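## Task

Get the yellow supplement bottle and the small water bottle upright into the room where arm1 and arm2 stand, resting away from the wall opening. The black supplement bottle has to finish upright on top of the same furniture it starts on. A tray rolls down one lane on its own once loaded, and the empty tray comes back along the other lane. None of these three bottles may touch a roller lane at any moment when no gripper is holding it. Anything that stays in place only because a robot props it up does not count. At the end, open the grippers and pull the arms away.

## Robot and tools

Setup. Four identical i2rt Big YAM arms, named arm1, arm2, arm3 and arm4, work in a physics simulation. arm1 and arm2 share one room and arm3 and arm4 share the other; a wall with an opening separates them, and two roller lanes carry trays between rooms (a loaded tray rolls by itself down one lane, the empty one returns down the other). Each arm has six revolute joints, a two-finger gripper and a wrist camera that sits on top of the hand looking at the fingertips when joints 1 and 6 are zero and the hand is level and forward. Reach is about 1.0 m from the joint 1 axis. Two fixed room cameras exist: cam_arm1_arm2 and cam_arm3_arm4. Wrist cameras are arm1_cam_wrist to arm4_cam_wrist.

Frames. Poses in results are in one shared scene frame with origin on the floor and +z up. The reported hand point is midway between the fingertips; the hand's z axis runs along the fingers and the fingers open and close along its y axis. Commands, however, are never poses: they are joint angles in each arm's own joint space.

execute_actions. Argument actions is a list holding one action object or nothing. The action object has optional keys arm1, arm2, arm3, arm4; under each goes {"joints": {...}} with any subset of joint1_rad, joint2_rad, joint3_rad, joint4_rad, joint5_rad, joint6_rad (radians) and gripper_m (metres of fingertip separation). Every value is an absolute target, not an offset from the current position. Ranges and done-tolerances: joint1_rad -2.879 to 2.879 (±0.045), turns the arm about its foot, positive counter-clockwise seen from above, zero points the way the foot faces; joint2_rad 0 to 3.141 (±0.14), shoulder, zero has the upper arm pointing back roughly level, positive raises then swings it forward; joint3_rad 0 to 3.019 (±0.09), elbow, zero is folded, positive opens; joint4_rad -1.692 to 1.57 (±0.055), hand pitch, positive tips fingers up; joint5_rad -1.57 to 1.57 (±0.03), sideways hand swing, positive to the arm's right; joint6_rad -2.094 to 2.094 (±0.035), hand roll, positive clockwise viewed from behind; gripper_m 0 to 0.093 (±0.003). All listed motions start at once and may finish at different times; joints move at different speeds, so the hand may arc widely. Omitted joints or arms may keep driving to earlier targets. Optional cameras: list of camera names, or ["all"]/null for all, [] for none. Any unknown key, name or out-of-range number rejects the whole call with no motion. An empty actions list just reports state and images.

wait(seconds 0 to 10) lets the scene run without new commands and returns state and images. zoom_image(camera, region [x0,y0,x1,y1] in pixels, top-left origin, up to 504 by 504) enlarges part of that camera's latest full image. read_manual(section "licences") returns licence text only. finished_scene(scene number) ends the scene irreversibly and reports success; the goal must be met and stable.

Results. joint_positions gives current angles; joint torques are raw drive outputs per arm joint with per-arm offset, scale and noise, so read them loosely. joint_status tells how each commanded motion ended: reached; off_target (resting away from target, maybe still pushing); contact_stop or time_out (target dropped, joint holds where it stopped, though a timed-out joint may keep a nearby target and push on, listed in on_its_own); not_followed (a self/inter-arm collision check withheld that arm's joint targets, usually with a cause line; gripper commands still run, and withheld targets may be retried on later actions). on_its_own lists what the arm does uncommanded; held at is the held target, not the position. The pictures line names the images in order. If a result reports a stop, later motion calls in the same reply are skipped.

Cautions. The arm does not halt on contact and can squeeze hard; to relieve a push, command the joint to its reported position. Very small target changes may not move a joint. A raised load makes a joint sag. Sustained effort heats motors: MOTOR HOT appears at 85 °C, and at 100 °C an OVER-TEMPERATURE FAULT drops that whole arm until it cools, with limit_stop_at_motor_heat in its status (resend targets afterwards). Two robots pressing hard together ends the run; the collision check ignores fingers, gripper housings and wrist cameras and may react late, so keep arms well apart. Never knock objects off the work area or onto the floor, avoid drops, slips and slams, keep the listed objects upright, and never let them rest unheld on a roller lane. Loose objects may occasionally get a small push. The robot keeps holding its last command while you think, so finish with grippers open and arms withdrawn.

Each tool is called after "Request:" as name([rows], argument=value, ...), one row to a line, values as JSON.

## Session

I'll start by looking at the current state and camera images.

Request:
execute_actions(actions=[])

Scene clock: 0.00 s.
Joint torques (N m, as the arm reports them, + toward a larger angle): no reading
arm1.joint_positions: joint1_rad=+0.567 joint2_rad=+0.527 joint3_rad=+1.573 joint4_rad=-1.594 joint5_rad=+0.123 joint6_rad=+0.656 gripper_m=+0.094
arm1.joint_status: not commanded
arm1.hand: x=-1.2156 y=-0.4732 z=+1.4765 quat_wxyz=(-0.144, +0.550, -0.677, -0.468) (m; scene frame)
arm2.joint_positions: joint1_rad=+0.443 joint2_rad=+0.630 joint3_rad=+1.428 joint4_rad=-1.570 joint5_rad=-0.087 joint6_rad=+0.556 gripper_m=+0.094
arm2.joint_status: not commanded
arm2.hand: x=-1.5783 y=+0.2228 z=+1.3723 quat_wxyz=(-0.324, -0.032, -0.917, -0.230) (m; scene frame)
arm3.joint_positions: joint1_rad=-0.197 joint2_rad=+0.380 joint3_rad=+1.586 joint4_rad=-1.319 joint5_rad=-0.281 joint6_rad=-0.354 gripper_m=+0.095
arm3.joint_status: not commanded
arm3.hand: x=+1.1466 y=-0.5262 z=+1.5802 quat_wxyz=(-0.523, +0.620, -0.409, -0.418) (m; scene frame)
arm4.joint_positions: joint1_rad=-0.160 joint2_rad=+0.493 joint3_rad=+1.430 joint4_rad=-1.331 joint5_rad=+0.182 joint6_rad=+0.447 gripper_m=+0.094
arm4.joint_status: not commanded
arm4.hand: x=+1.5961 y=+0.1928 z=+1.5005 quat_wxyz=(-0.006, +0.769, -0.309, -0.560) (m; scene frame)
pictures: arm1_cam_wrist, arm2_cam_wrist, arm3_cam_wrist, arm4_cam_wrist, cam_arm1_arm2, cam_arm3_arm4
Images, in order (width x height): arm1_cam_wrist 616x616, arm2_cam_wrist 616x616, arm3_cam_wrist 616x616, arm4_cam_wrist 616x616, cam_arm1_arm2 504x504, cam_arm3_arm4 504x504.

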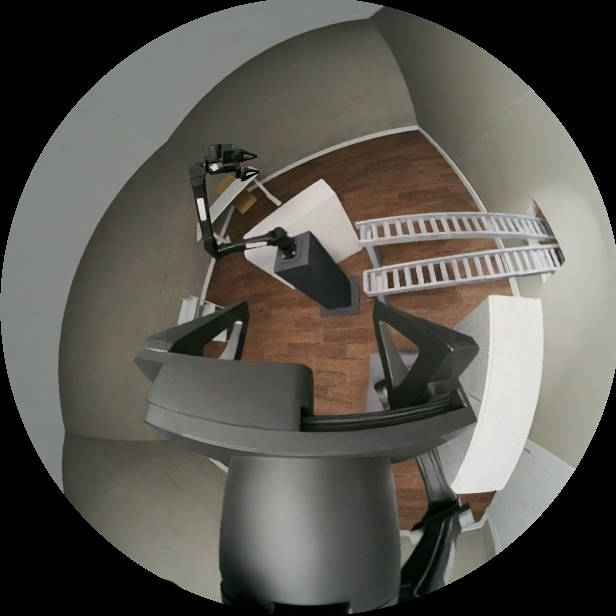

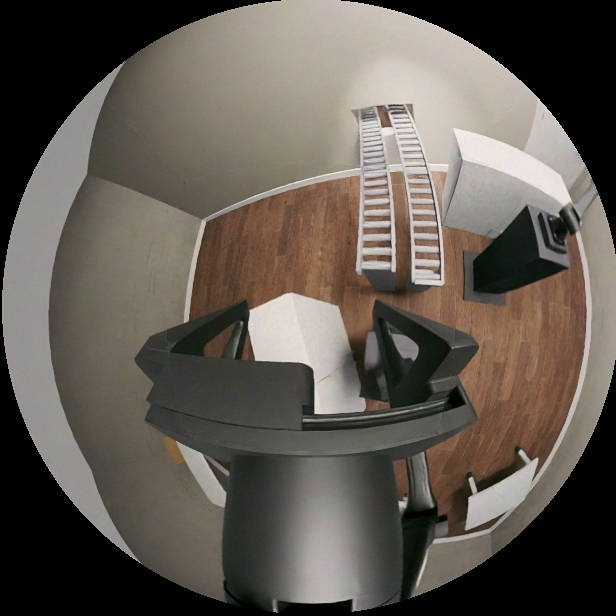

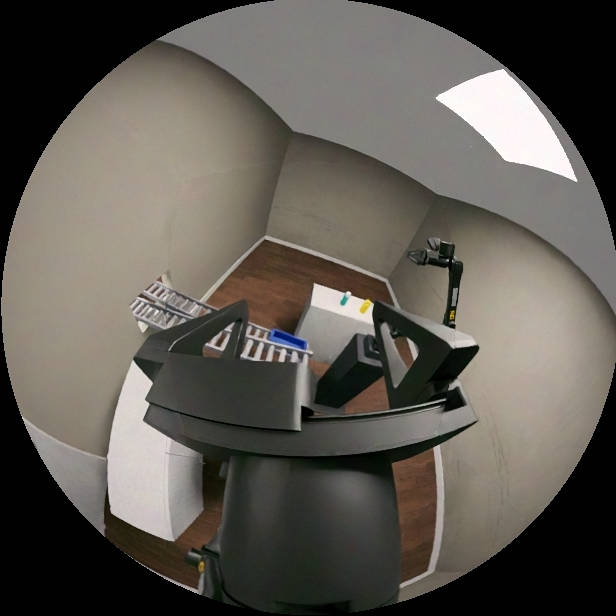

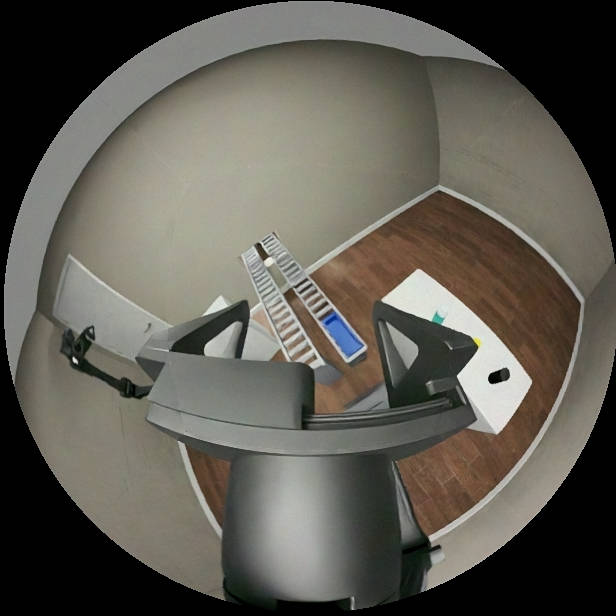

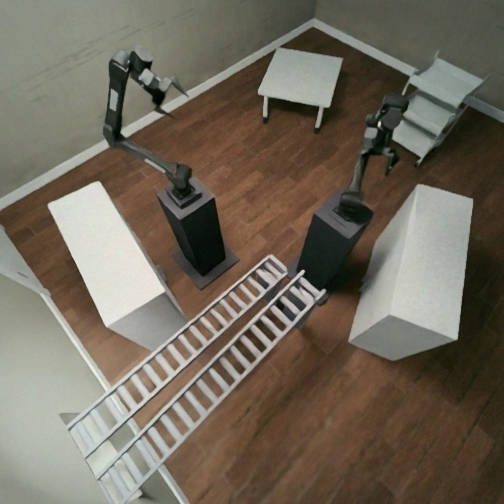

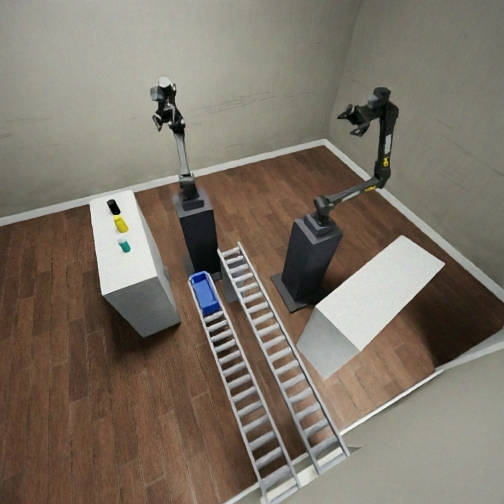

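Request:
zoom_image(camera="cam_arm3_arm4", region=[70, 170, 290, 390])

Request:
zoom_image(camera="cam_arm1_arm2", region=[50, 230, 350, 504])

Request:
zoom_image(camera="arm4_cam_wrist", region=[220, 210, 560, 450])

Region (70, 170, 290, 390) of cam_arm3_arm4's 504x504 image, scaled by 2.291, with more detail than that image has.

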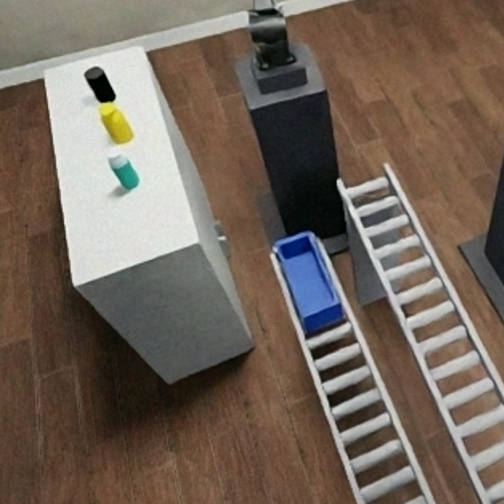

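Region (50, 230, 350, 504) of cam_arm1_arm2's 504x504 image, scaled by 1.680, with more detail than that image has; it fills the top 460 rows of this view, and the rest is white.

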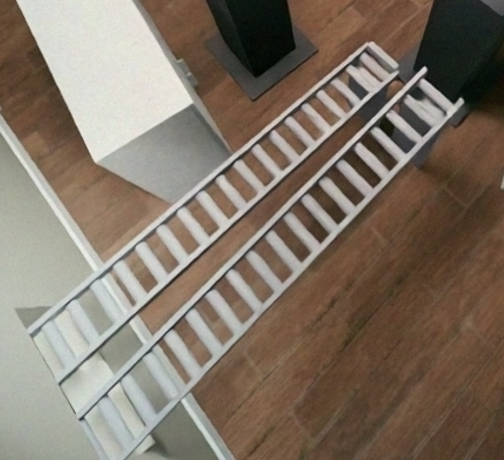

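Region (220, 210, 560, 450) of arm4_cam_wrist's 616x616 image, scaled by 1.482, with more detail than that image has; it fills the top 356 rows of this view, and the rest is white.

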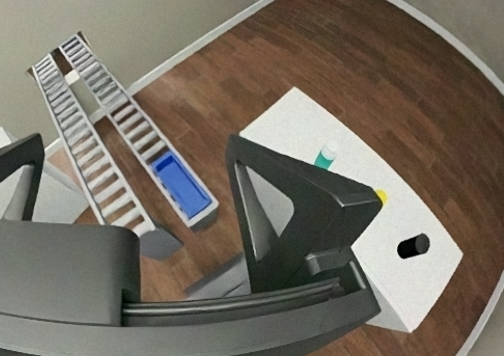

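Request:
execute_actions([
  {"arm4": {"joints": {"joint1_rad": -1.5, "joint2_rad": 1.514, "joint3_rad": 1.471, "joint4_rad": -1.527, "joint5_rad": 0.0, "joint6_rad": 0.0}}, "arm3": {"joints": {"joint1_rad": -0.2, "joint2_rad": 1.657, "joint3_rad": 1.51, "joint4_rad": -1.423, "joint5_rad": 0.0, "joint6_rad": 0.0}}, "arm1": {"joints": {"joint1_rad": 0.1, "joint2_rad": 1.657, "joint3_rad": 1.51, "joint4_rad": -1.423, "joint5_rad": 0.0, "joint6_rad": 0.0}}, "arm2": {"joints": {"joint1_rad": 0.0, "joint2_rad": 0.3, "joint3_rad": 0.3, "joint4_rad": -0.3, "joint5_rad": 0.0, "joint6_rad": 0.0}}},
])

Scene clock: 101.80 s.
Joint torques (N m, as the arm reports them, + toward a larger angle): arm1=[  0.49 -14.    11.44   0.94  -0.09  -0.23] | arm2=[-0.94  0.91  9.03  2.26  0.06 -0.13] | arm3=[ -1.08 -15.14  11.61  -0.25   0.1    0.09] | arm4=[  0.14 -11.64   9.18   0.22  -0.03  -0.19]
arm1.joint_positions: joint1_rad=+0.099 joint2_rad=+1.660 joint3_rad=+1.496 joint4_rad=-1.425 joint5_rad=+0.002 joint6_rad=+0.013 gripper_m=+0.094
arm1.joint_status: all done
arm1.hand: x=-1.1979 y=-0.1038 z=+1.0845 quat_wxyz=(+0.010, +0.722, -0.692, +0.009) (m; scene frame)
arm2.joint_positions: joint1_rad=+0.004 joint2_rad=+0.308 joint3_rad=+0.299 joint4_rad=-0.319 joint5_rad=-0.004 joint6_rad=+0.017 gripper_m=+0.094
arm2.joint_status: all done
arm2.hand: x=-1.4515 y=+0.1311 z=+1.0886 quat_wxyz=(-0.586, -0.004, -0.810, -0.016) (m; scene frame)
arm3.joint_positions: joint1_rad=-0.197 joint2_rad=+1.658 joint3_rad=+1.490 joint4_rad=-1.412 joint5_rad=-0.003 joint6_rad=-0.010 gripper_m=+0.095
arm3.joint_status: all done
arm3.hand: x=+1.2710 y=-0.1136 z=+1.1099 quat_wxyz=(+0.006, +0.639, -0.769, -0.003) (m; scene frame)
arm4.joint_positions: joint1_rad=-1.507 joint2_rad=+1.520 joint3_rad=+1.458 joint4_rad=-1.510 joint5_rad=+0.001 joint6_rad=+0.011 gripper_m=+0.094
arm4.joint_status: all done
arm4.hand: x=+1.7436 y=+0.5807 z=+1.1593 quat_wxyz=(+0.001, +0.714, -0.701, -0.001) (m; scene frame)
pictures: arm1_cam_wrist, arm2_cam_wrist, arm3_cam_wrist, arm4_cam_wrist, cam_arm1_arm2, cam_arm3_arm4
Images, in order (width x height): arm1_cam_wrist 616x616, arm2_cam_wrist 616x616, arm3_cam_wrist 616x616, arm4_cam_wrist 616x616, cam_arm1_arm2 504x504, cam_arm3_arm4 504x504.

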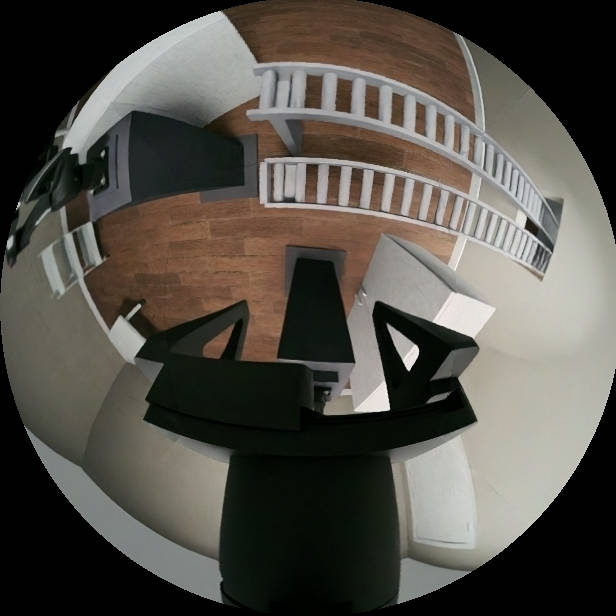

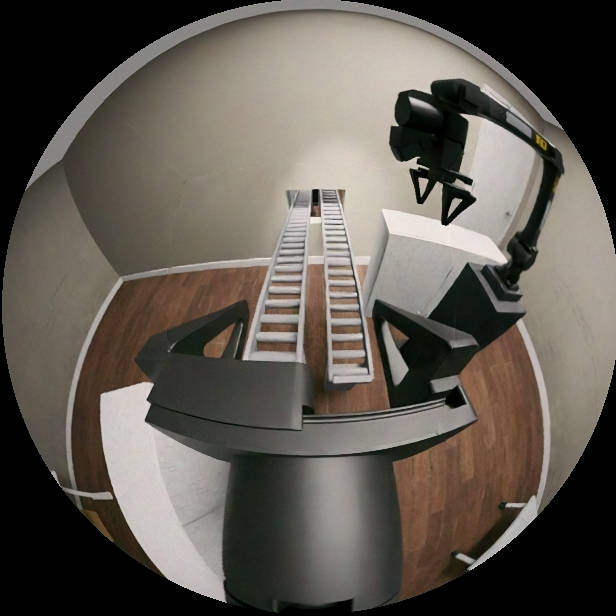

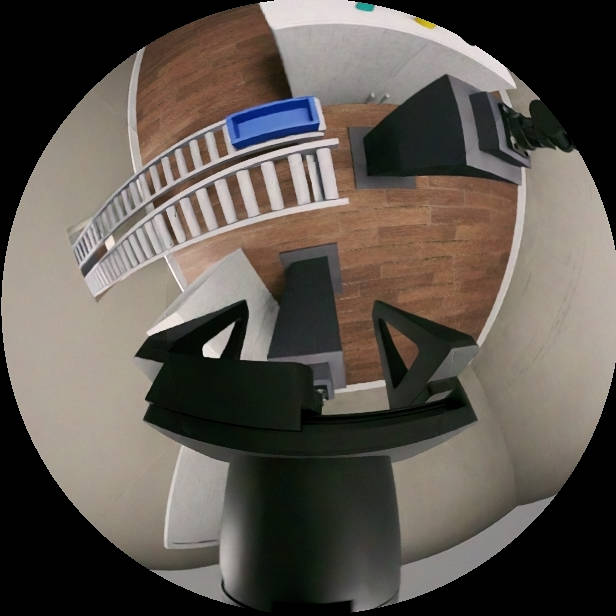

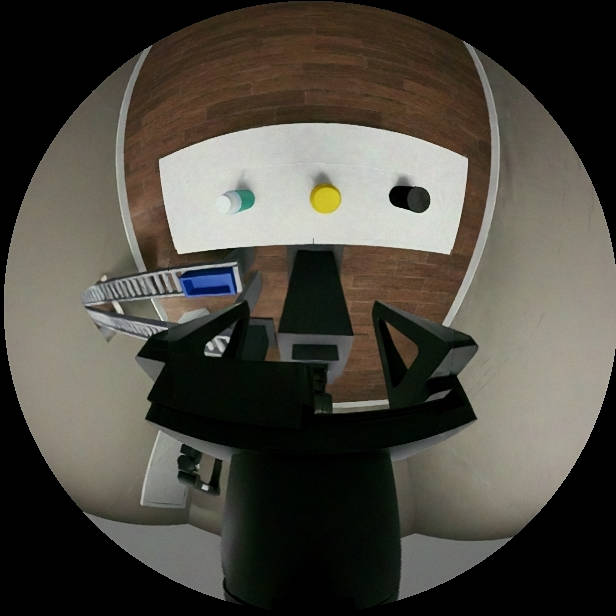

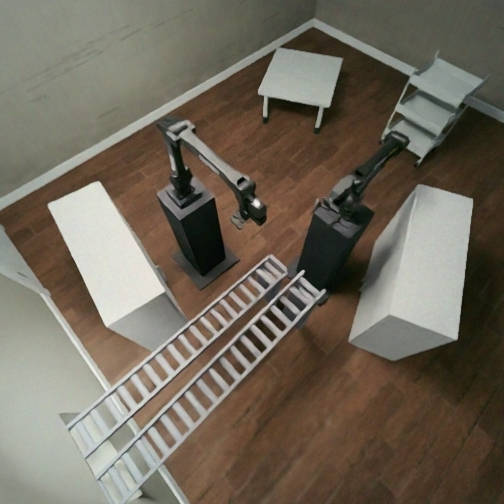

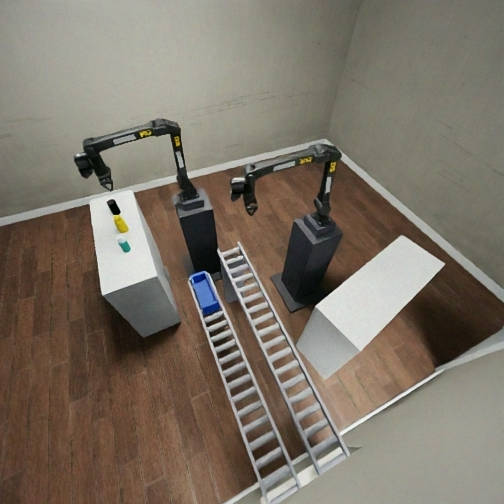

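Request:
zoom_image(camera="arm4_cam_wrist", region=[150, 110, 480, 320])

Request:
zoom_image(camera="arm3_cam_wrist", region=[190, 80, 370, 240])

Request:
zoom_image(camera="arm2_cam_wrist", region=[260, 160, 380, 260])

Region (150, 110, 480, 320) of arm4_cam_wrist's 616x616 image, scaled by 1.527, with more detail than that image has; it fills the top 321 rows of this view, and the rest is white.

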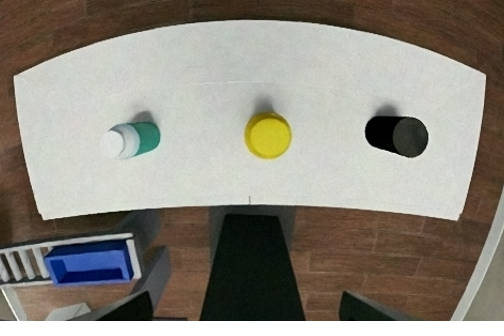

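Region (190, 80, 370, 240) of arm3_cam_wrist's 616x616 image, scaled by 2.800, with more detail than that image has.

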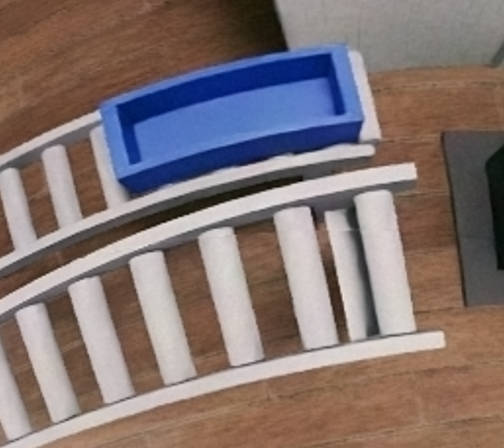

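Region (260, 160, 380, 260) of arm2_cam_wrist's 616x616 image, scaled by 4.200, with more detail than that image has.

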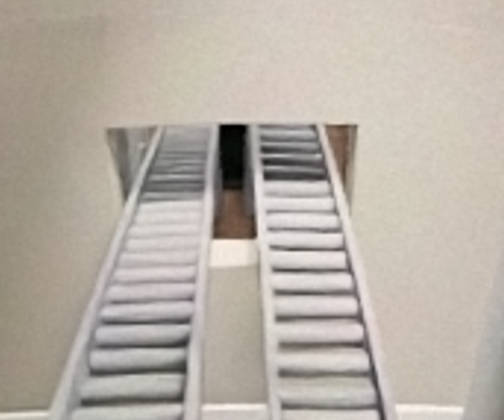

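Request:
zoom_image(camera="arm4_cam_wrist", region=[160, 240, 280, 320])

Request:
execute_actions([
  {"arm4": {"joints": {"joint1_rad": -1.567, "joint2_rad": 1.806, "joint3_rad": 1.405, "joint4_rad": -1.17, "joint5_rad": 0.0, "joint6_rad": 0.0}}, "arm3": {"joints": {"joint1_rad": -0.1, "joint2_rad": 2.05, "joint3_rad": 2.0, "joint4_rad": -1.5, "joint5_rad": 0.0, "joint6_rad": 0.0}}},
], cameras=["arm3_cam_wrist", "arm4_cam_wrist", "cam_arm3_arm4"])

Region (160, 240, 280, 320) of arm4_cam_wrist's 616x616 image, scaled by 4.200, with more detail than that image has.

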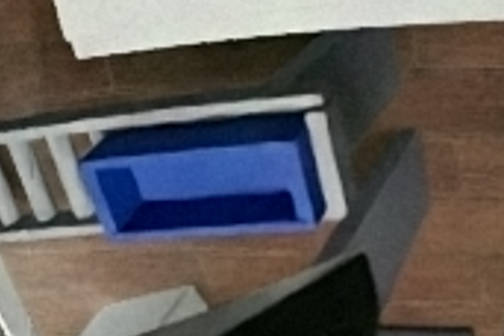

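Scene clock: 205.63 s.
Joint torques (N m, as the arm reports them, + toward a larger angle): arm1=[  0.63 -13.99  11.52   0.95  -0.09  -0.24] | arm2=[-0.63  0.94  9.    2.19  0.08 -0.17] | arm3=[ -1.17 -21.71  13.81  -0.24   0.03   0.04] | arm4=[  0.63 -13.58   8.96   1.13   0.06  -0.19]
arm1.joint_positions: joint1_rad=+0.099 joint2_rad=+1.660 joint3_rad=+1.496 joint4_rad=-1.425 joint5_rad=+0.002 joint6_rad=+0.013 gripper_m=+0.094
arm1.joint_status: not commanded
arm1.hand: x=-1.1979 y=-0.1038 z=+1.0845 quat_wxyz=(+0.010, +0.722, -0.692, +0.009) (m; scene frame)
arm2.joint_positions: joint1_rad=+0.004 joint2_rad=+0.308 joint3_rad=+0.299 joint4_rad=-0.319 joint5_rad=-0.004 joint6_rad=+0.017 gripper_m=+0.094
arm2.joint_status: not commanded
arm2.hand: x=-1.4515 y=+0.1311 z=+1.0886 quat_wxyz=(-0.586, -0.004, -0.810, -0.016) (m; scene frame)
arm3.joint_positions: joint1_rad=-0.095 joint2_rad=+2.064 joint3_rad=+1.957 joint4_rad=-1.493 joint5_rad=+0.000 joint6_rad=-0.009 gripper_m=+0.095
arm3.joint_status: all done
arm3.hand: x=+1.2332 y=+0.0300 z=+1.0641 quat_wxyz=(+0.012, +0.678, -0.735, +0.005) (m; scene frame)
arm4.joint_positions: joint1_rad=-1.571 joint2_rad=+1.806 joint3_rad=+1.388 joint4_rad=-1.187 joint5_rad=+0.000 joint6_rad=+0.010 gripper_m=+0.094
arm4.joint_status: all done
arm4.hand: x=+1.7743 y=+0.6461 z=+0.9990 quat_wxyz=(+0.013, +0.691, -0.723, +0.010) (m; scene frame)
pictures: arm3_cam_wrist, arm4_cam_wrist, cam_arm3_arm4
Images, in order (width x height): arm3_cam_wrist 616x616, arm4_cam_wrist 616x616, cam_arm3_arm4 504x504.

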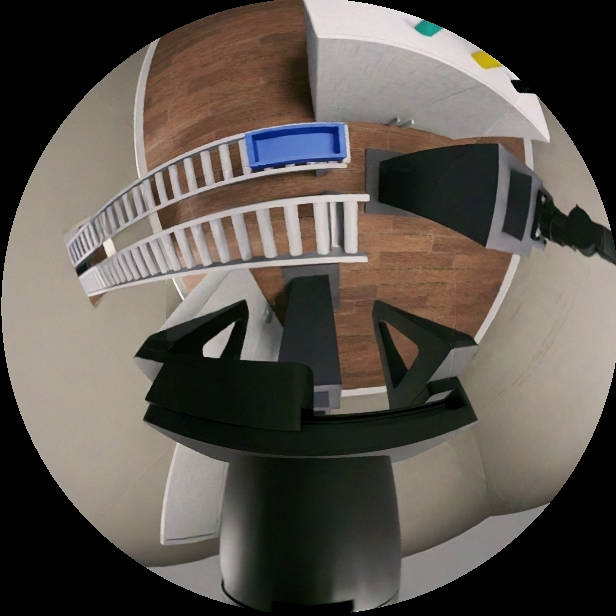

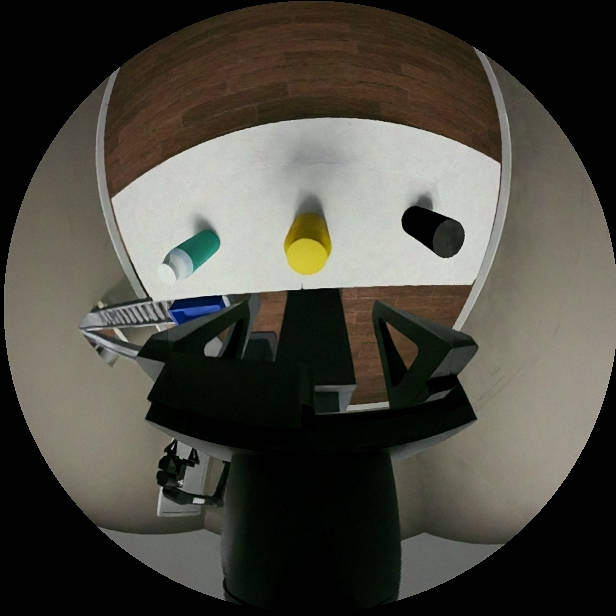

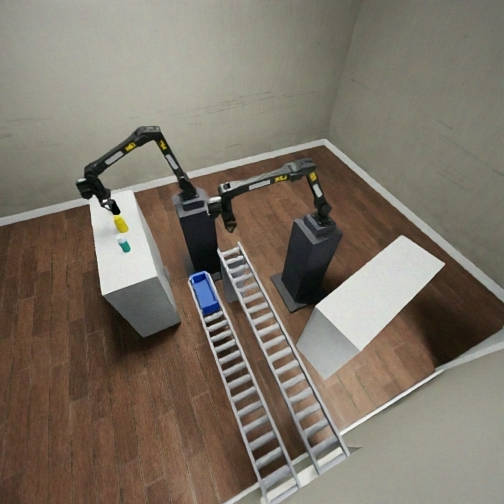

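Request:
zoom_image(camera="arm3_cam_wrist", region=[220, 110, 400, 280])

Request:
zoom_image(camera="arm4_cam_wrist", region=[140, 170, 480, 320])

Region (220, 110, 400, 280) of arm3_cam_wrist's 616x616 image, scaled by 2.800, with more detail than that image has.

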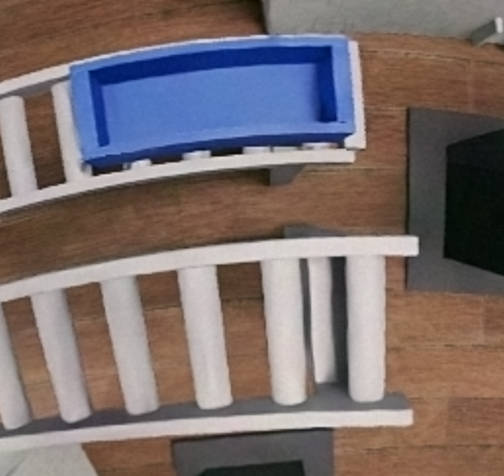

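Region (140, 170, 480, 320) of arm4_cam_wrist's 616x616 image, scaled by 1.482, with more detail than that image has; it fills the top 222 rows of this view, and the rest is white.

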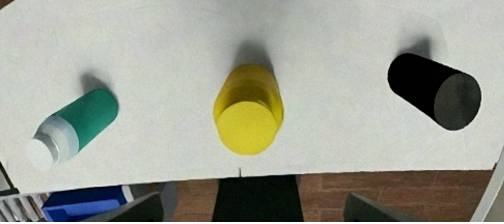

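Request:
execute_actions([
  {"arm4": {"joints": {"joint1_rad": -0.33, "joint6_rad": -0.366, "gripper_m": 0.05}}, "arm3": {"joints": {"joint1_rad": 0.238, "joint2_rad": 1.849, "joint3_rad": 0.51, "joint4_rad": 0.908, "joint5_rad": 0.0, "joint6_rad": -1.571, "gripper_m": 0.0}}, "arm1": {"joints": {"joint1_rad": 0.1, "joint2_rad": 0.9, "joint3_rad": 2.2, "joint4_rad": -1.65}}, "arm2": {"joints": {"joint2_rad": 0.9, "joint3_rad": 2.2, "joint4_rad": -1.65}}},
], cameras=["cam_arm3_arm4"])

Request:
execute_actions([
  {"arm4": {"joints": {"joint1_rad": -0.33, "joint2_rad": 2.53, "joint3_rad": 1.535, "joint4_rad": -0.56, "joint5_rad": 0.0, "joint6_rad": -0.366}}, "arm3": {"joints": {"joint1_rad": 0.238, "joint2_rad": 2.44, "joint3_rad": 0.95, "joint4_rad": 1.06}}},
], cameras=["arm3_cam_wrist", "arm4_cam_wrist", "cam_arm3_arm4"])

Scene clock: 328.07 s.
Joint torques (N m, as the arm reports them, + toward a larger angle): arm1=[ 0.5   2.25  6.14  2.19 -0.09 -0.24] | arm2=[-0.67  3.1   4.15  1.33  0.04 -0.14] | arm3=[ -0.02 -11.97   4.34   2.17  -0.03  -0.18] | arm4=[ -0.35 -15.07   8.81   0.68   0.1   -0.14]
arm1.joint_positions: joint1_rad=+0.099 joint2_rad=+0.897 joint3_rad=+2.186 joint4_rad=-1.639 joint5_rad=+0.002 joint6_rad=+0.013 gripper_m=+0.094
arm1.joint_status: all done
arm1.hand: x=-1.1779 y=-0.4190 z=+1.6444 quat_wxyz=(-0.389, +0.592, -0.570, -0.417) (m; scene frame)
arm2.joint_positions: joint1_rad=+0.004 joint2_rad=+0.899 joint3_rad=+2.189 joint4_rad=-1.640 joint5_rad=-0.004 joint6_rad=+0.017 gripper_m=+0.094
arm2.joint_status: all done
arm2.hand: x=-1.5759 y=+0.1222 z=+1.6117 quat_wxyz=(-0.576, -0.004, -0.817, -0.016) (m; scene frame)
arm3.joint_positions: joint1_rad=+0.232 joint2_rad=+1.868 joint3_rad=+0.505 joint4_rad=+0.888 joint5_rad=+0.000 joint6_rad=-1.561 gripper_m=+0.001
arm3.joint_status: all done
arm3.hand: x=+1.0586 y=-0.1182 z=+0.9058 quat_wxyz=(-0.520, +0.846, +0.094, -0.067) (m; scene frame)
arm4.joint_positions: joint1_rad=-0.324 joint2_rad=+1.806 joint3_rad=+1.388 joint4_rad=-1.178 joint5_rad=-0.002 joint6_rad=-0.356 gripper_m=+0.050
arm4.joint_status: all done
arm4.hand: x=+1.2698 y=+0.3117 z=+0.9998 quat_wxyz=(+0.004, +1.000, -0.001, +0.010) (m; scene frame)
pictures: cam_arm3_arm4
Images, in order (width x height): cam_arm3_arm4 504x504.

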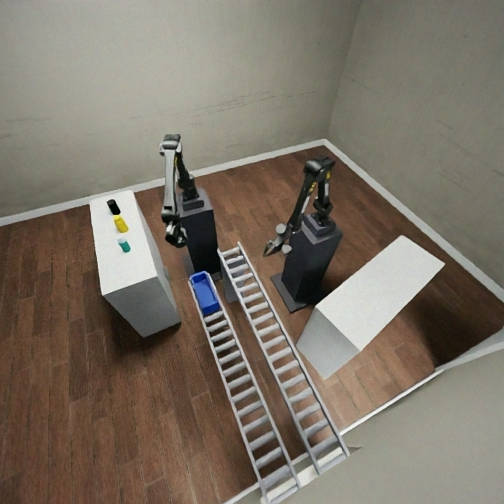

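Scene clock: 329.73 s.
Joint torques (N m, as the arm reports them, + toward a larger angle): arm1=[ 0.46  2.47  6.09  2.22 -0.09 -0.24] | arm2=[-0.97  3.12  4.06  1.29  0.06 -0.16] | arm3=[  0.22 -16.61   3.64   1.98  -0.02  -0.05] | arm4=[ -0.99 -18.8    6.15   0.75   0.17  -0.17]
arm1.joint_positions: joint1_rad=+0.099 joint2_rad=+0.897 joint3_rad=+2.186 joint4_rad=-1.639 joint5_rad=+0.002 joint6_rad=+0.013 gripper_m=+0.094
arm1.joint_status: not commanded
arm1.hand: x=-1.1779 y=-0.4190 z=+1.6444 quat_wxyz=(-0.389, +0.592, -0.570, -0.417) (m; scene frame)
arm2.joint_positions: joint1_rad=+0.004 joint2_rad=+0.899 joint3_rad=+2.189 joint4_rad=-1.640 joint5_rad=-0.004 joint6_rad=+0.017 gripper_m=+0.094
arm2.joint_status: not commanded
arm2.hand: x=-1.5759 y=+0.1222 z=+1.6117 quat_wxyz=(-0.576, -0.004, -0.817, -0.016) (m; scene frame)
arm3.joint_positions: joint1_rad=+0.232 joint2_rad=+2.449 joint3_rad=+0.936 joint4_rad=+1.046 joint5_rad=+0.000 joint6_rad=-1.562 gripper_m=+0.001
arm3.joint_status: all done
arm3.hand: x=+1.0333 y=-0.0172 z=+0.7479 quat_wxyz=(-0.523, +0.844, +0.094, -0.067) (m; scene frame)
arm4.joint_positions: joint1_rad=-0.324 joint2_rad=+2.527 joint3_rad=+1.514 joint4_rad=-0.575 joint5_rad=-0.002 joint6_rad=-0.356 gripper_m=+0.050
arm4.joint_status: all done
arm4.hand: x=+1.2228 y=+0.3296 z=+0.6412 quat_wxyz=(+0.003, +1.000, -0.001, +0.006) (m; scene frame)
pictures: arm3_cam_wrist, arm4_cam_wrist, cam_arm3_arm4
Images, in order (width x height): arm3_cam_wrist 616x616, arm4_cam_wrist 616x616, cam_arm3_arm4 504x504.

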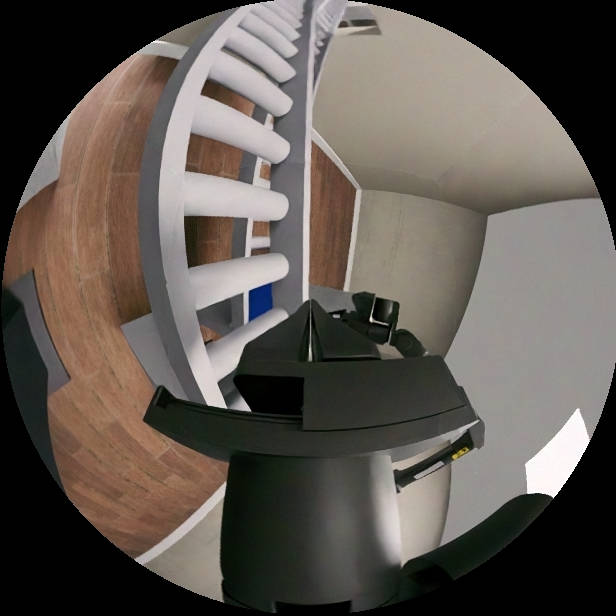

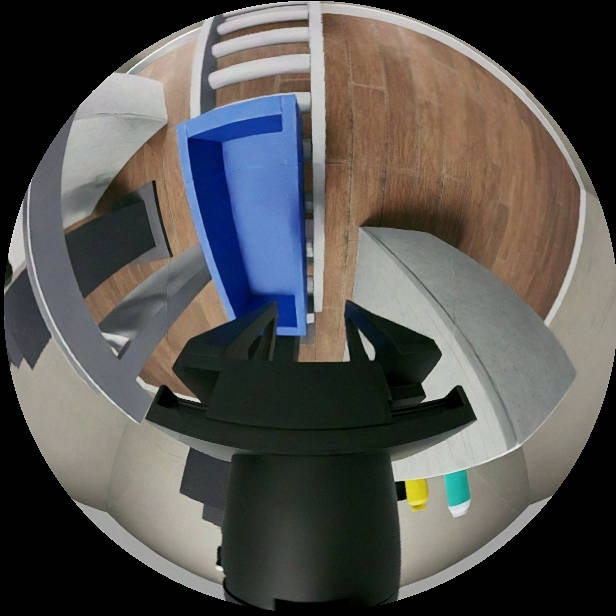

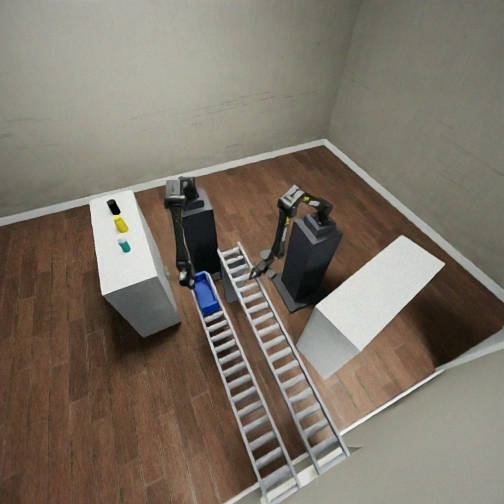

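Request:
zoom_image(camera="arm4_cam_wrist", region=[160, 80, 380, 360])

Region (160, 80, 380, 360) of arm4_cam_wrist's 616x616 image, scaled by 1.800, with more detail than that image has; it fills the left 396 columns of this view, and the rest is white.

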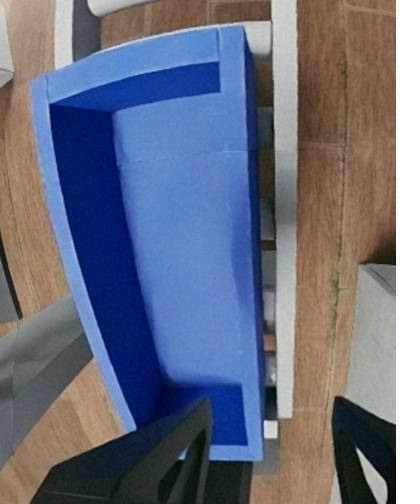

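Request:
execute_actions([
  {"arm4": {"joints": {"joint1_rad": -0.284, "joint2_rad": 2.695, "joint3_rad": 1.667, "joint4_rad": -0.51, "joint6_rad": -0.307}}, "arm3": {"joints": {"joint2_rad": 2.529, "joint3_rad": 1.003, "joint4_rad": 1.092}}},
], cameras=["arm3_cam_wrist", "arm4_cam_wrist"])

Scene clock: 376.47 s.
Joint torques (N m, as the arm reports them, + toward a larger angle): arm1=[ 0.46  2.39  6.11  2.19 -0.09 -0.23] | arm2=[-1.01  3.34  4.14  1.38  0.08 -0.16] | arm3=[ -0.08 -16.13   2.85   2.03  -0.03  -0.1 ] | arm4=[ -1.23 -19.67   5.42   1.07   0.09   0.03]
arm1.joint_positions: joint1_rad=+0.099 joint2_rad=+0.897 joint3_rad=+2.186 joint4_rad=-1.639 joint5_rad=+0.002 joint6_rad=+0.013 gripper_m=+0.094
arm1.joint_status: not commanded
arm1.hand: x=-1.1779 y=-0.4190 z=+1.6444 quat_wxyz=(-0.389, +0.592, -0.570, -0.417) (m; scene frame)
arm2.joint_positions: joint1_rad=+0.004 joint2_rad=+0.899 joint3_rad=+2.189 joint4_rad=-1.640 joint5_rad=-0.004 joint6_rad=+0.017 gripper_m=+0.094
arm2.joint_status: not commanded
arm2.hand: x=-1.5759 y=+0.1222 z=+1.6117 quat_wxyz=(-0.576, -0.004, -0.817, -0.016) (m; scene frame)
arm3.joint_positions: joint1_rad=+0.232 joint2_rad=+2.516 joint3_rad=+1.000 joint4_rad=+1.075 joint5_rad=+0.000 joint6_rad=-1.562 gripper_m=+0.001
arm3.joint_status: all done
arm3.hand: x=+1.0299 y=-0.0037 z=+0.7312 quat_wxyz=(-0.534, +0.837, +0.094, -0.069) (m; scene frame)
arm4.joint_positions: joint1_rad=-0.281 joint2_rad=+2.692 joint3_rad=+1.655 joint4_rad=-0.520 joint5_rad=-0.001 joint6_rad=-0.318 gripper_m=+0.050
arm4.joint_status: all done
arm4.hand: x=+1.1932 y=+0.3137 z=+0.5771 quat_wxyz=(-0.003, +1.000, +0.002, -0.009) (m; scene frame)
pictures: arm3_cam_wrist, arm4_cam_wrist
Images, in order (width x height): arm3_cam_wrist 616x616, arm4_cam_wrist 616x616.

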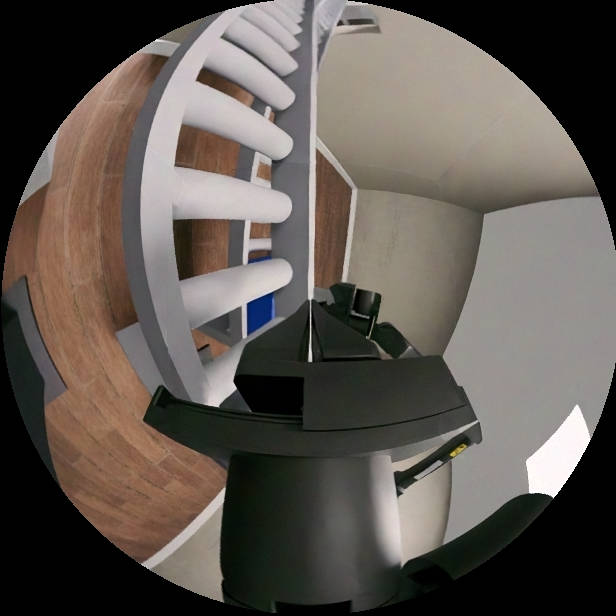

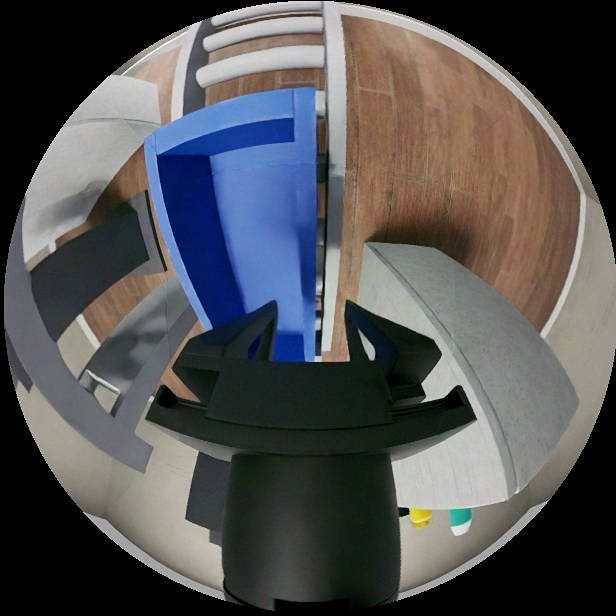

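Request:
zoom_image(camera="arm4_cam_wrist", region=[230, 200, 390, 370])

Region (230, 200, 390, 370) of arm4_cam_wrist's 616x616 image, scaled by 2.965, with more detail than that image has; it fills the left 474 columns of this view, and the rest is white.

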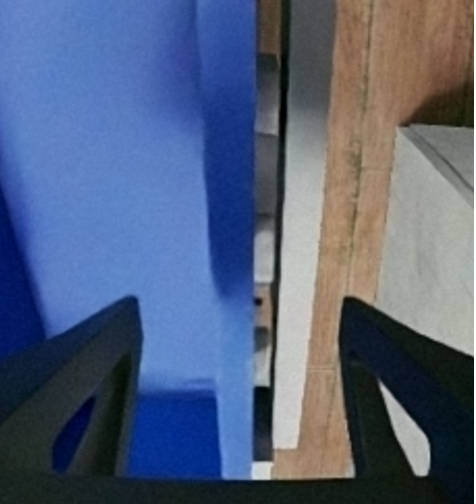

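Request:
execute_actions([
  {"arm4": {"joints": {"joint2_rad": 2.775, "joint3_rad": 1.727, "gripper_m": 0.04}}, "arm3": {"joints": {"joint2_rad": 2.555}}},
], cameras=["arm3_cam_wrist", "arm4_cam_wrist"])

Scene clock: 416.60 s.
Joint torques (N m, as the arm reports them, + toward a larger angle): arm1=[ 0.46  2.5   6.1   2.19 -0.09 -0.24] | arm2=[-0.67  2.65  4.2   1.37  0.09 -0.17] | arm3=[ -0.23 -15.91   2.7    1.81   0.02  -0.07] | arm4=[ -0.13 -18.94   5.81   0.87   0.13   0.06]
arm1.joint_positions: joint1_rad=+0.099 joint2_rad=+0.897 joint3_rad=+2.186 joint4_rad=-1.639 joint5_rad=+0.002 joint6_rad=+0.013 gripper_m=+0.094
arm1.joint_status: not commanded
arm1.hand: x=-1.1779 y=-0.4190 z=+1.6444 quat_wxyz=(-0.389, +0.592, -0.570, -0.417) (m; scene frame)
arm2.joint_positions: joint1_rad=+0.004 joint2_rad=+0.899 joint3_rad=+2.189 joint4_rad=-1.640 joint5_rad=-0.004 joint6_rad=+0.017 gripper_m=+0.094
arm2.joint_status: not commanded
arm2.hand: x=-1.5759 y=+0.1222 z=+1.6117 quat_wxyz=(-0.576, -0.004, -0.817, -0.016) (m; scene frame)
arm3.joint_positions: joint1_rad=+0.232 joint2_rad=+2.535 joint3_rad=+1.000 joint4_rad=+1.075 joint5_rad=+0.000 joint6_rad=-1.562 gripper_m=+0.001
arm3.joint_status: all done
arm3.hand: x=+1.0313 y=-0.0099 z=+0.7195 quat_wxyz=(-0.526, +0.843, +0.094, -0.068) (m; scene frame)
arm4.joint_positions: joint1_rad=-0.281 joint2_rad=+2.760 joint3_rad=+1.710 joint4_rad=-0.520 joint5_rad=-0.001 joint6_rad=-0.317 gripper_m=+0.040
arm4.joint_status: all done
arm4.hand: x=+1.1950 y=+0.3131 z=+0.5488 quat_wxyz=(-0.001, +1.000, +0.001, -0.002) (m; scene frame)
pictures: arm3_cam_wrist, arm4_cam_wrist
Images, in order (width x height): arm3_cam_wrist 616x616, arm4_cam_wrist 616x616.

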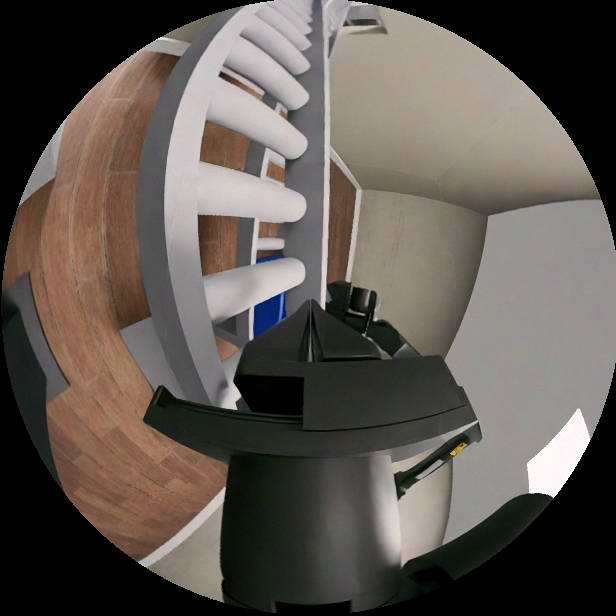

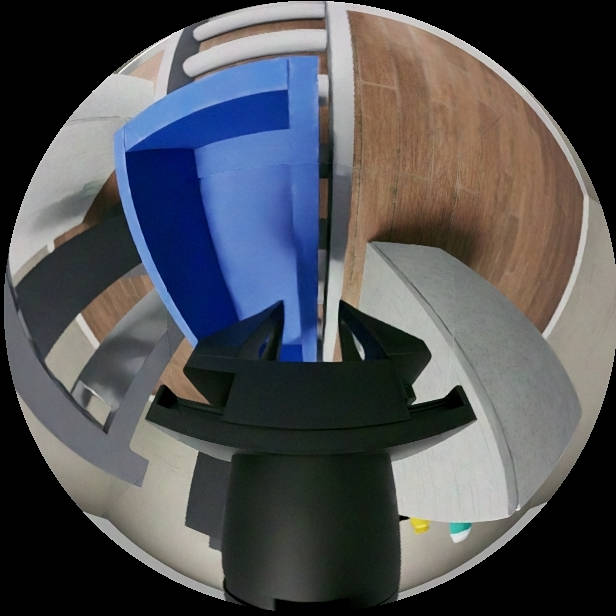

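Request:
zoom_image(camera="arm4_cam_wrist", region=[230, 200, 390, 370])

Region (230, 200, 390, 370) of arm4_cam_wrist's 616x616 image, scaled by 2.965, with more detail than that image has; it fills the left 474 columns of this view, and the rest is white.

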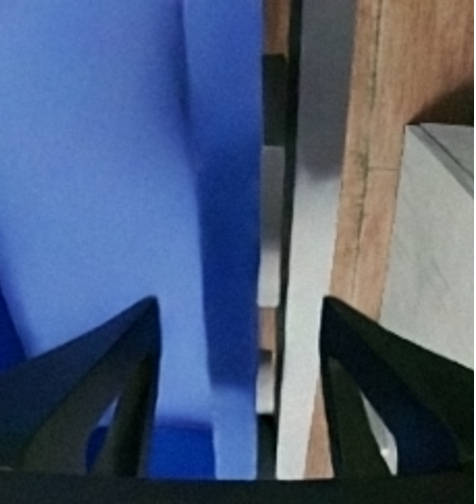

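Request:
execute_actions([
  {"arm4": {"joints": {"joint2_rad": 2.815, "joint3_rad": 1.76, "gripper_m": 0.03}}},
], cameras=[])

Request:
execute_actions([
  {"arm4": {"joints": {"gripper_m": 0.0}}},
], cameras=["arm4_cam_wrist"])

Scene clock: 433.63 s.
Joint torques (N m, as the arm reports them, + toward a larger angle): arm1=[ 0.43  2.52  6.1   2.19 -0.09 -0.23] | arm2=[-1.39  3.68  3.9   1.3   0.07 -0.17] | arm3=[  0.2  -15.31   2.52   1.93  -0.04  -0.1 ] | arm4=[ -0.85 -17.88   6.04   0.88   0.05   0.09]
arm1.joint_positions: joint1_rad=+0.099 joint2_rad=+0.897 joint3_rad=+2.186 joint4_rad=-1.639 joint5_rad=+0.002 joint6_rad=+0.013 gripper_m=+0.094
arm1.joint_status: not commanded
arm1.hand: x=-1.1779 y=-0.4190 z=+1.6444 quat_wxyz=(-0.389, +0.592, -0.570, -0.417) (m; scene frame)
arm2.joint_positions: joint1_rad=+0.004 joint2_rad=+0.899 joint3_rad=+2.189 joint4_rad=-1.640 joint5_rad=-0.004 joint6_rad=+0.017 gripper_m=+0.094
arm2.joint_status: not commanded
arm2.hand: x=-1.5759 y=+0.1222 z=+1.6117 quat_wxyz=(-0.576, -0.004, -0.817, -0.016) (m; scene frame)
arm3.joint_positions: joint1_rad=+0.232 joint2_rad=+2.535 joint3_rad=+1.000 joint4_rad=+1.075 joint5_rad=+0.000 joint6_rad=-1.562 gripper_m=+0.001
arm3.joint_status: not commanded
arm3.hand: x=+1.0313 y=-0.0099 z=+0.7195 quat_wxyz=(-0.526, +0.843, +0.094, -0.068) (m; scene frame)
arm4.joint_positions: joint1_rad=-0.281 joint2_rad=+2.795 joint3_rad=+1.738 joint4_rad=-0.520 joint5_rad=-0.001 joint6_rad=-0.317 gripper_m=+0.030
arm4.joint_status: all done
arm4.hand: x=+1.1960 y=+0.3128 z=+0.5347 quat_wxyz=(+0.000, +1.000, +0.001, +0.001) (m; scene frame)
pictures: none
No camera images: the call's "cameras" was empty. Leave "cameras" out to get every camera's image.

Scene clock: 434.17 s.
Joint torques (N m, as the arm reports them, + toward a larger angle): arm1=[ 0.44  2.35  6.11  2.21 -0.08 -0.23] | arm2=[-0.74  3.05  4.2   1.44  0.05 -0.19] | arm3=[ -0.86 -15.09   2.5    1.96  -0.05  -0.13] | arm4=[ -0.45 -17.87   5.78   0.92  -0.04   0.01]
arm1.joint_positions: joint1_rad=+0.099 joint2_rad=+0.897 joint3_rad=+2.186 joint4_rad=-1.639 joint5_rad=+0.002 joint6_rad=+0.013 gripper_m=+0.094
arm1.joint_status: not commanded
arm1.hand: x=-1.1779 y=-0.4190 z=+1.6444 quat_wxyz=(-0.389, +0.592, -0.570, -0.417) (m; scene frame)
arm2.joint_positions: joint1_rad=+0.004 joint2_rad=+0.899 joint3_rad=+2.189 joint4_rad=-1.640 joint5_rad=-0.004 joint6_rad=+0.017 gripper_m=+0.094
arm2.joint_status: not commanded
arm2.hand: x=-1.5759 y=+0.1222 z=+1.6117 quat_wxyz=(-0.576, -0.004, -0.817, -0.016) (m; scene frame)
arm3.joint_positions: joint1_rad=+0.232 joint2_rad=+2.535 joint3_rad=+1.000 joint4_rad=+1.075 joint5_rad=+0.000 joint6_rad=-1.562 gripper_m=+0.001
arm3.joint_status: not commanded
arm3.hand: x=+1.0313 y=-0.0099 z=+0.7195 quat_wxyz=(-0.526, +0.843, +0.094, -0.068) (m; scene frame)
arm4.joint_positions: joint1_rad=-0.281 joint2_rad=+2.795 joint3_rad=+1.738 joint4_rad=-0.519 joint5_rad=+0.001 joint6_rad=-0.315 gripper_m=+0.011
arm4.joint_status: gripper_m off_target (ended at +0.011, target +0.000)
arm4.hand: x=+1.1957 y=+0.3133 z=+0.5347 quat_wxyz=(-0.001, +1.000, +0.000, +0.001) (m; scene frame)
pictures: arm4_cam_wrist
Images, in order (width x height): arm4_cam_wrist 616x616.

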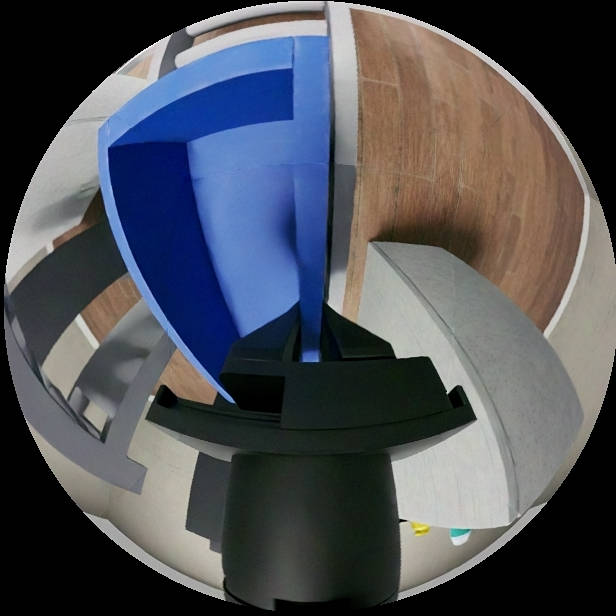

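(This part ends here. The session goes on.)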